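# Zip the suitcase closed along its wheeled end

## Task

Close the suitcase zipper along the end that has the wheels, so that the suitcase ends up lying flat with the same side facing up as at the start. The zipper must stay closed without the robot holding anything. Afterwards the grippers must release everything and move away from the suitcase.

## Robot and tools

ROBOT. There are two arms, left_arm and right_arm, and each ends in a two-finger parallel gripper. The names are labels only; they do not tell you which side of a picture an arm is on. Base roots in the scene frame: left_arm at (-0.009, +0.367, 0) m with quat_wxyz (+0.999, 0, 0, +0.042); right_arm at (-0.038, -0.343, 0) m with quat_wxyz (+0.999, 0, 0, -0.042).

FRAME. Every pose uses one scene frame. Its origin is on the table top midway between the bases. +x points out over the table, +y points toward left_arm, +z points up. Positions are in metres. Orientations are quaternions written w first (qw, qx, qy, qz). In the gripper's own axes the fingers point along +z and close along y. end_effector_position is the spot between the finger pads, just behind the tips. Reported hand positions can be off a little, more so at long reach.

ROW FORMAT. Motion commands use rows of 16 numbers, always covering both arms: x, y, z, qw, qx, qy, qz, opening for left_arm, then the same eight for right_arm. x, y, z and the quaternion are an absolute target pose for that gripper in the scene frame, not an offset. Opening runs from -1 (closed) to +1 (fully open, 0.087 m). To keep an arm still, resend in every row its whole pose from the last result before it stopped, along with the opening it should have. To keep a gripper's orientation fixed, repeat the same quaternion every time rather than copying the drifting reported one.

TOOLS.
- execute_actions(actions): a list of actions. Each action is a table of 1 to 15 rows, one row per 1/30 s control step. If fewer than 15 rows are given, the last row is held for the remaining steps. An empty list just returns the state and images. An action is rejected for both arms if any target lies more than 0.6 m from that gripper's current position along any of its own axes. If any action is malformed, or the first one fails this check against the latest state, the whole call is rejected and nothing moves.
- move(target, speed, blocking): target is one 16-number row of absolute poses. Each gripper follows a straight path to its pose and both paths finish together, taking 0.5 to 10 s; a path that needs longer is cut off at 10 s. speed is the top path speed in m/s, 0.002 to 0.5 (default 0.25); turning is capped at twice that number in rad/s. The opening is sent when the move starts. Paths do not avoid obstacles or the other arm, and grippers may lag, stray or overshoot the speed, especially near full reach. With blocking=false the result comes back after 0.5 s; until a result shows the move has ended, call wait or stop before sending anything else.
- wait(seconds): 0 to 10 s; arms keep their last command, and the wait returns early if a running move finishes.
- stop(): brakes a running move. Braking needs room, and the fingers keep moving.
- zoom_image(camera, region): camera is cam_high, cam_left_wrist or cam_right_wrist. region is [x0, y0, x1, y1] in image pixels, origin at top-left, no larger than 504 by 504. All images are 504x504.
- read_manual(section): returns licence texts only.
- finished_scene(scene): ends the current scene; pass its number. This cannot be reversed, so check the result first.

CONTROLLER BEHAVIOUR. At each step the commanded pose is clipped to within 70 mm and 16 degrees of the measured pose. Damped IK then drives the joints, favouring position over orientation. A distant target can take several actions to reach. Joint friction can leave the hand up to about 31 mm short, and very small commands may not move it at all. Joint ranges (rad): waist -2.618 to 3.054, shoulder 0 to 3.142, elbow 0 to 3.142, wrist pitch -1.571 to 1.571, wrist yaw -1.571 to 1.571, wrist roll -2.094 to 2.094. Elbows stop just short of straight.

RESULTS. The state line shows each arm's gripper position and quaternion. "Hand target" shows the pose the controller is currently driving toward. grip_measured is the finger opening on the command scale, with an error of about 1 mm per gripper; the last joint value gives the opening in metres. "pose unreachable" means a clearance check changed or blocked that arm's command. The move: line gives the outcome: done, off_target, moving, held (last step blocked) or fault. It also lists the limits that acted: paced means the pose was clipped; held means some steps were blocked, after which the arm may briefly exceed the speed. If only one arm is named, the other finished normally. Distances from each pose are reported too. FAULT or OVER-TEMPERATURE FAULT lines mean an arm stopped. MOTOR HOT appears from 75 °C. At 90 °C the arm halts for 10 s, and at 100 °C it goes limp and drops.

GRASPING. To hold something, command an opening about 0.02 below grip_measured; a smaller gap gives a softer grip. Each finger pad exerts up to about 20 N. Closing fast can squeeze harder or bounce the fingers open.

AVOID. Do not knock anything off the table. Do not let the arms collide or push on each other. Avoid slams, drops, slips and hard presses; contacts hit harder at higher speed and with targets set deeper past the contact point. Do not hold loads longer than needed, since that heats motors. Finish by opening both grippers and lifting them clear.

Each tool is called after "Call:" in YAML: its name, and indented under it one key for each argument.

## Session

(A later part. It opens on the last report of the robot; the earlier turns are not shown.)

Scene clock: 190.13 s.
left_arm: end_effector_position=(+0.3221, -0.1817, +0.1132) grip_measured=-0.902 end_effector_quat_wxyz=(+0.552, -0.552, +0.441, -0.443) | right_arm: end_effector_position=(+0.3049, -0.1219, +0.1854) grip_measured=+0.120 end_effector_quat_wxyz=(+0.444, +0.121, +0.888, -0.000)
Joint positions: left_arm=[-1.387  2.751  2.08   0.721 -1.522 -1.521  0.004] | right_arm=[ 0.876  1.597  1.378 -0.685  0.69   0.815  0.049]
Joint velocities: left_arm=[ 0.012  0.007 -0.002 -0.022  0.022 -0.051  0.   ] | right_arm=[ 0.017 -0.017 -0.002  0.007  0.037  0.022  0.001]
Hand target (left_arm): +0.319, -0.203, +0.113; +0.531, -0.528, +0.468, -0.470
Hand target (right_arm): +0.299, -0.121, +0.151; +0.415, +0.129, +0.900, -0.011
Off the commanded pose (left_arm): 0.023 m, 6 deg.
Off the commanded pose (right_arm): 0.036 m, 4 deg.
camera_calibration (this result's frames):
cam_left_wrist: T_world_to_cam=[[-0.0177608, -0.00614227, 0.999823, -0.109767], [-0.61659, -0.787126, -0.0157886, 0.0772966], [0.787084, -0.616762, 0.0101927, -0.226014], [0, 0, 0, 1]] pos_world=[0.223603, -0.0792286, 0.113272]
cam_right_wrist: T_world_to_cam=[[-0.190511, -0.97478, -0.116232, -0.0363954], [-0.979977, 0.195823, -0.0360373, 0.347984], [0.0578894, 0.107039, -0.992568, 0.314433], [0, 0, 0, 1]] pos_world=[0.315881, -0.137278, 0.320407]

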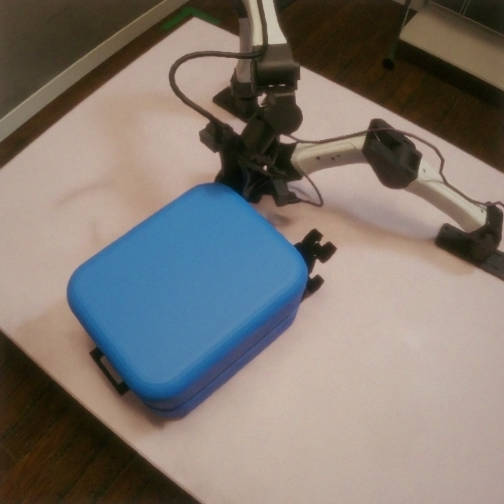

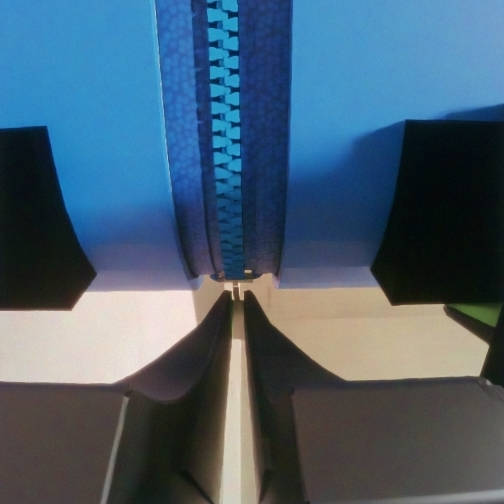

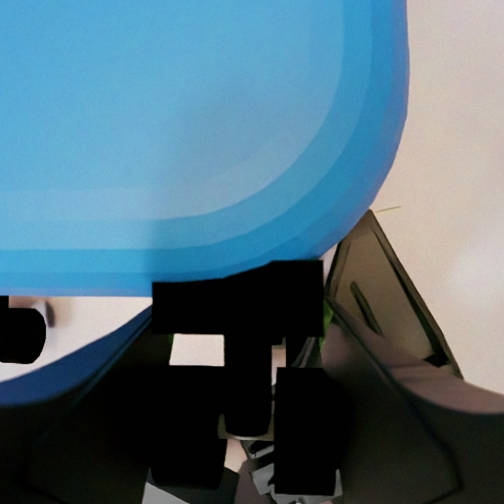

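Release.

Call:
move:
  target: [0.322,-0.183,0.113,0.55,-0.55,0.44,-0.44,-0.7,0.305,-0.122,0.19,0.44,0.12,0.89,0,0.9]

Call:
move:
  target: [0.22,-0.17,0.113,0.52,-0.52,0.48,-0.48,-0.7,0.3,-0.13,0.3,0.44,0.12,0.89,0,0.9]
  speed: 0.1

Call:
move:
  target: [0.2,0.05,0.13,0.45,-0.45,0.55,-0.55,-0.7,0.3,-0.2,0.32,0.44,0.12,0.89,0,0.9]

Call:
finished_scene:
  scene: 1

Scene clock: 195.57 s.
left_arm: end_effector_position=(+0.3222, -0.1809, +0.1121) grip_measured=-0.700 end_effector_quat_wxyz=(+0.555, -0.551, +0.442, -0.439) | right_arm: end_effector_position=(+0.3028, -0.1240, +0.1848) grip_measured=+0.900 end_effector_quat_wxyz=(+0.441, +0.119, +0.890, -0.005)
Joint positions: left_arm=[-1.387  2.751  2.081  0.71  -1.527 -1.523  0.013] | right_arm=[ 0.876  1.594  1.378 -0.7    0.69   0.813  0.083]
Joint velocities: left_arm=[-0.017  0.002  0.002  0.007  0.066  0.081  0.001] | right_arm=[-0.007 -0.007 -0.007 -0.066  0.007  0.037  0.   ]
Hand target (left_arm): +0.322, -0.183, +0.113; +0.553, -0.552, +0.441, -0.442
Hand target (right_arm): +0.305, -0.122, +0.190; +0.440, +0.120, +0.890, +0.000
Off the commanded pose (left_arm): 0.002 m, 0 deg.
Off the commanded pose (right_arm): 0.006 m, 1 deg.
move: done
camera_calibration (this result's frames):
cam_left_wrist: T_world_to_cam=[[-0.0151769, -0.0142313, 0.999784, -0.110995], [-0.612733, -0.790023, -0.0205469, 0.0766853], [0.790145, -0.612912, 0.00327008, -0.225067], [0, 0, 0, 1]] pos_world=[0.223138, -0.0789426, 0.113283]
cam_right_wrist: T_world_to_cam=[[-0.190088, -0.97609, -0.105425, -0.0412535], [-0.980527, 0.194146, -0.029572, 0.345044], [0.0493328, 0.0977508, -0.993987, 0.315897], [0, 0, 0, 1]] pos_world=[0.314899, -0.138135, 0.319852]

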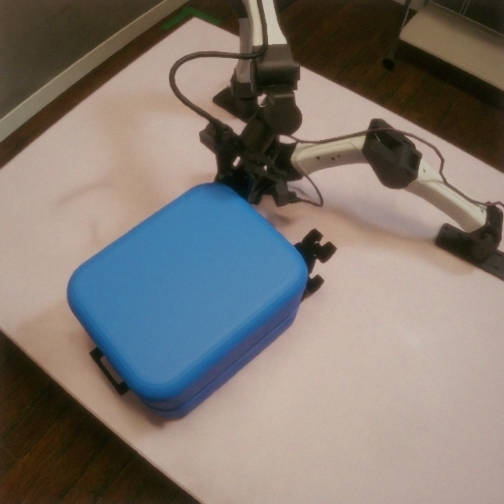

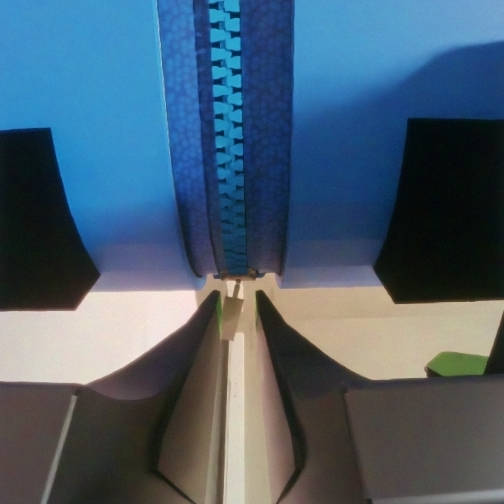

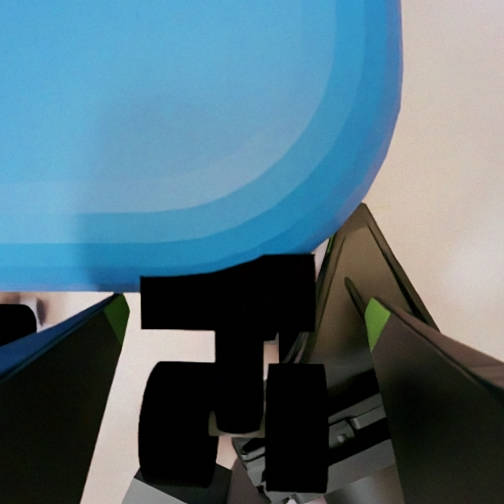

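Scene clock: 197.33 s.
left_arm: end_effector_position=(+0.2209, -0.1724, +0.1042) grip_measured=-0.700 end_effector_quat_wxyz=(+0.524, -0.511, +0.490, -0.474) | right_arm: end_effector_position=(+0.2972, -0.1289, +0.2998) grip_measured=+0.900 end_effector_quat_wxyz=(+0.444, +0.120, +0.888, +0.002)
Joint positions: left_arm=[-1.555  2.54   1.658  0.803 -1.541 -1.622  0.013] | right_arm=[ 0.876  1.67   1.929 -1.158  0.687  0.811  0.083]
Joint velocities: left_arm=[-0.007  0.007  0.012 -0.007  0.007 -0.022  0.   ] | right_arm=[-0.002 -0.017  0.002 -0.007  0.125  0.037 -0.001]
Hand target (left_arm): +0.220, -0.169, +0.113; +0.519, -0.520, +0.480, -0.479
Hand target (right_arm): +0.300, -0.130, +0.300; +0.440, +0.120, +0.890, +0.000
Off the commanded pose (left_arm): 0.009 m, 2 deg.
Off the commanded pose (right_arm): 0.003 m, 1 deg.
move: done
camera_calibration (this result's frames):
cam_left_wrist: T_world_to_cam=[[-0.0115312, -0.0326651, 0.9994, -0.108491], [-0.726853, -0.686101, -0.0308115, 0.0653587], [0.686696, -0.726772, -0.0158312, -0.134607], [0, 0, 0, 1]] pos_world=[0.138689, -0.0565298, 0.108308]
cam_right_wrist: T_world_to_cam=[[-0.185649, -0.975462, -0.118353, -0.0323465], [-0.980903, 0.191086, -0.0362725, 0.345697], [0.057998, 0.109359, -0.992309, 0.429346], [0, 0, 0, 1]] pos_world=[0.308189, -0.144563, 0.434755]

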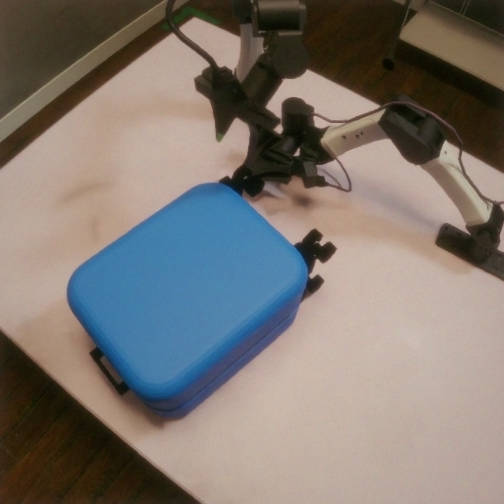

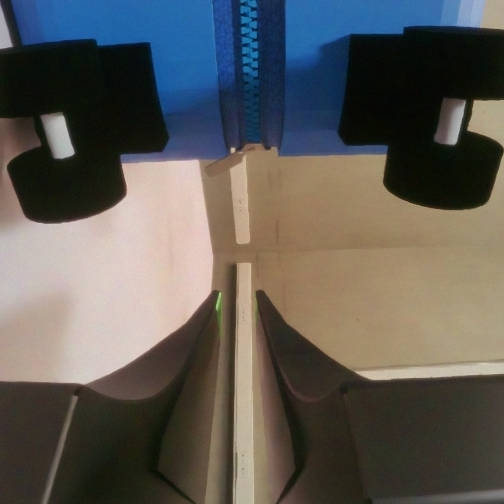

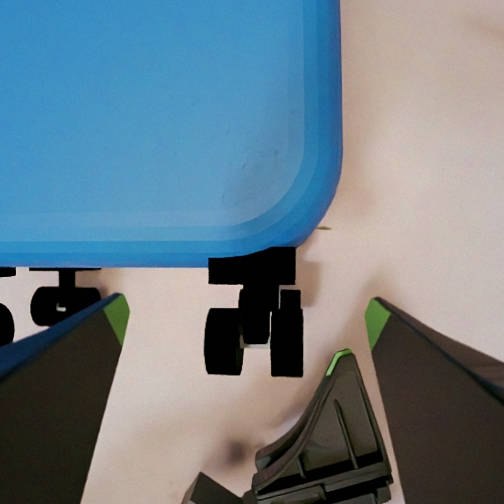

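Scene clock: 199.17 s.
left_arm: end_effector_position=(+0.2010, +0.0469, +0.1397) grip_measured=-0.700 end_effector_quat_wxyz=(+0.442, -0.455, +0.539, -0.554) | right_arm: end_effector_position=(+0.3016, -0.1983, +0.3222) grip_measured=+0.900 end_effector_quat_wxyz=(+0.441, +0.122, +0.889, -0.003)
Joint positions: left_arm=[-1.471  1.802  0.378  1.435 -1.19  -1.589  0.013] | right_arm=[ 0.688  1.541  1.881 -1.15   0.568  0.643  0.083]
Joint velocities: left_arm=[-0.012  0.007  0.007  0.007 -0.051  0.007  0.   ] | right_arm=[-0.002 -0.007 -0.022 -0.081  0.007 -0.007  0.   ]
Hand target (left_arm): +0.202, +0.051, +0.132; +0.447, -0.448, +0.548, -0.547
Hand target (right_arm): +0.301, -0.200, +0.320; +0.440, +0.120, +0.890, -0.002
Off the commanded pose (left_arm): 0.010 m, 2 deg.
Off the commanded pose (right_arm): 0.003 m, 0 deg.
move: done
camera_calibration (this result's frames):
cam_left_wrist: T_world_to_cam=[[-0.015158, 0.0288538, 0.999469, -0.139209], [-0.882443, -0.470419, 0.000197454, 0.219284], [0.470175, -0.881971, 0.0325925, 0.0830141], [0, 0, 0, 1]] pos_world=[0.152364, 0.180388, 0.136386]
cam_right_wrist: T_world_to_cam=[[-0.194272, -0.974645, -0.11102, -0.0961605], [-0.979578, 0.198733, -0.0305242, 0.363296], [0.0518135, 0.102823, -0.993349, 0.459784], [0, 0, 0, 1]] pos_world=[0.313372, -0.213197, 0.457139]

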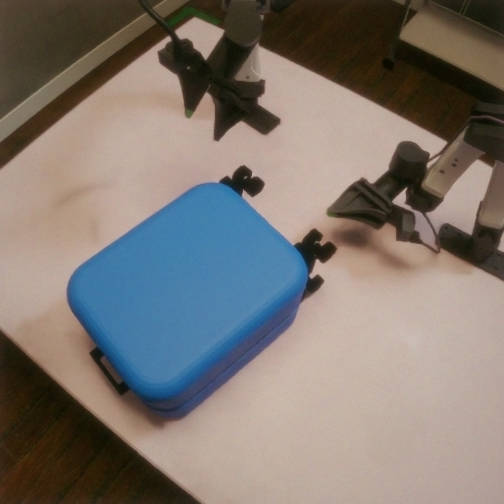

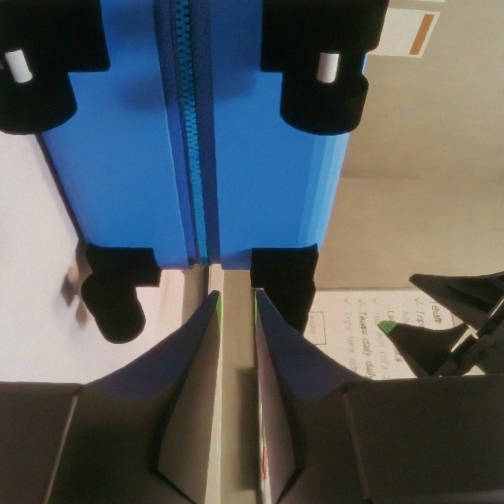

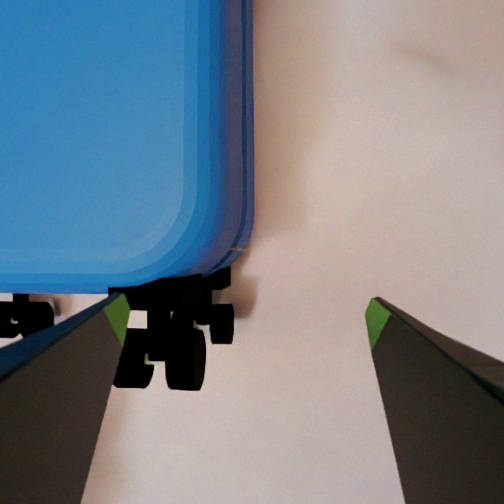

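The scene is finished: the task was done.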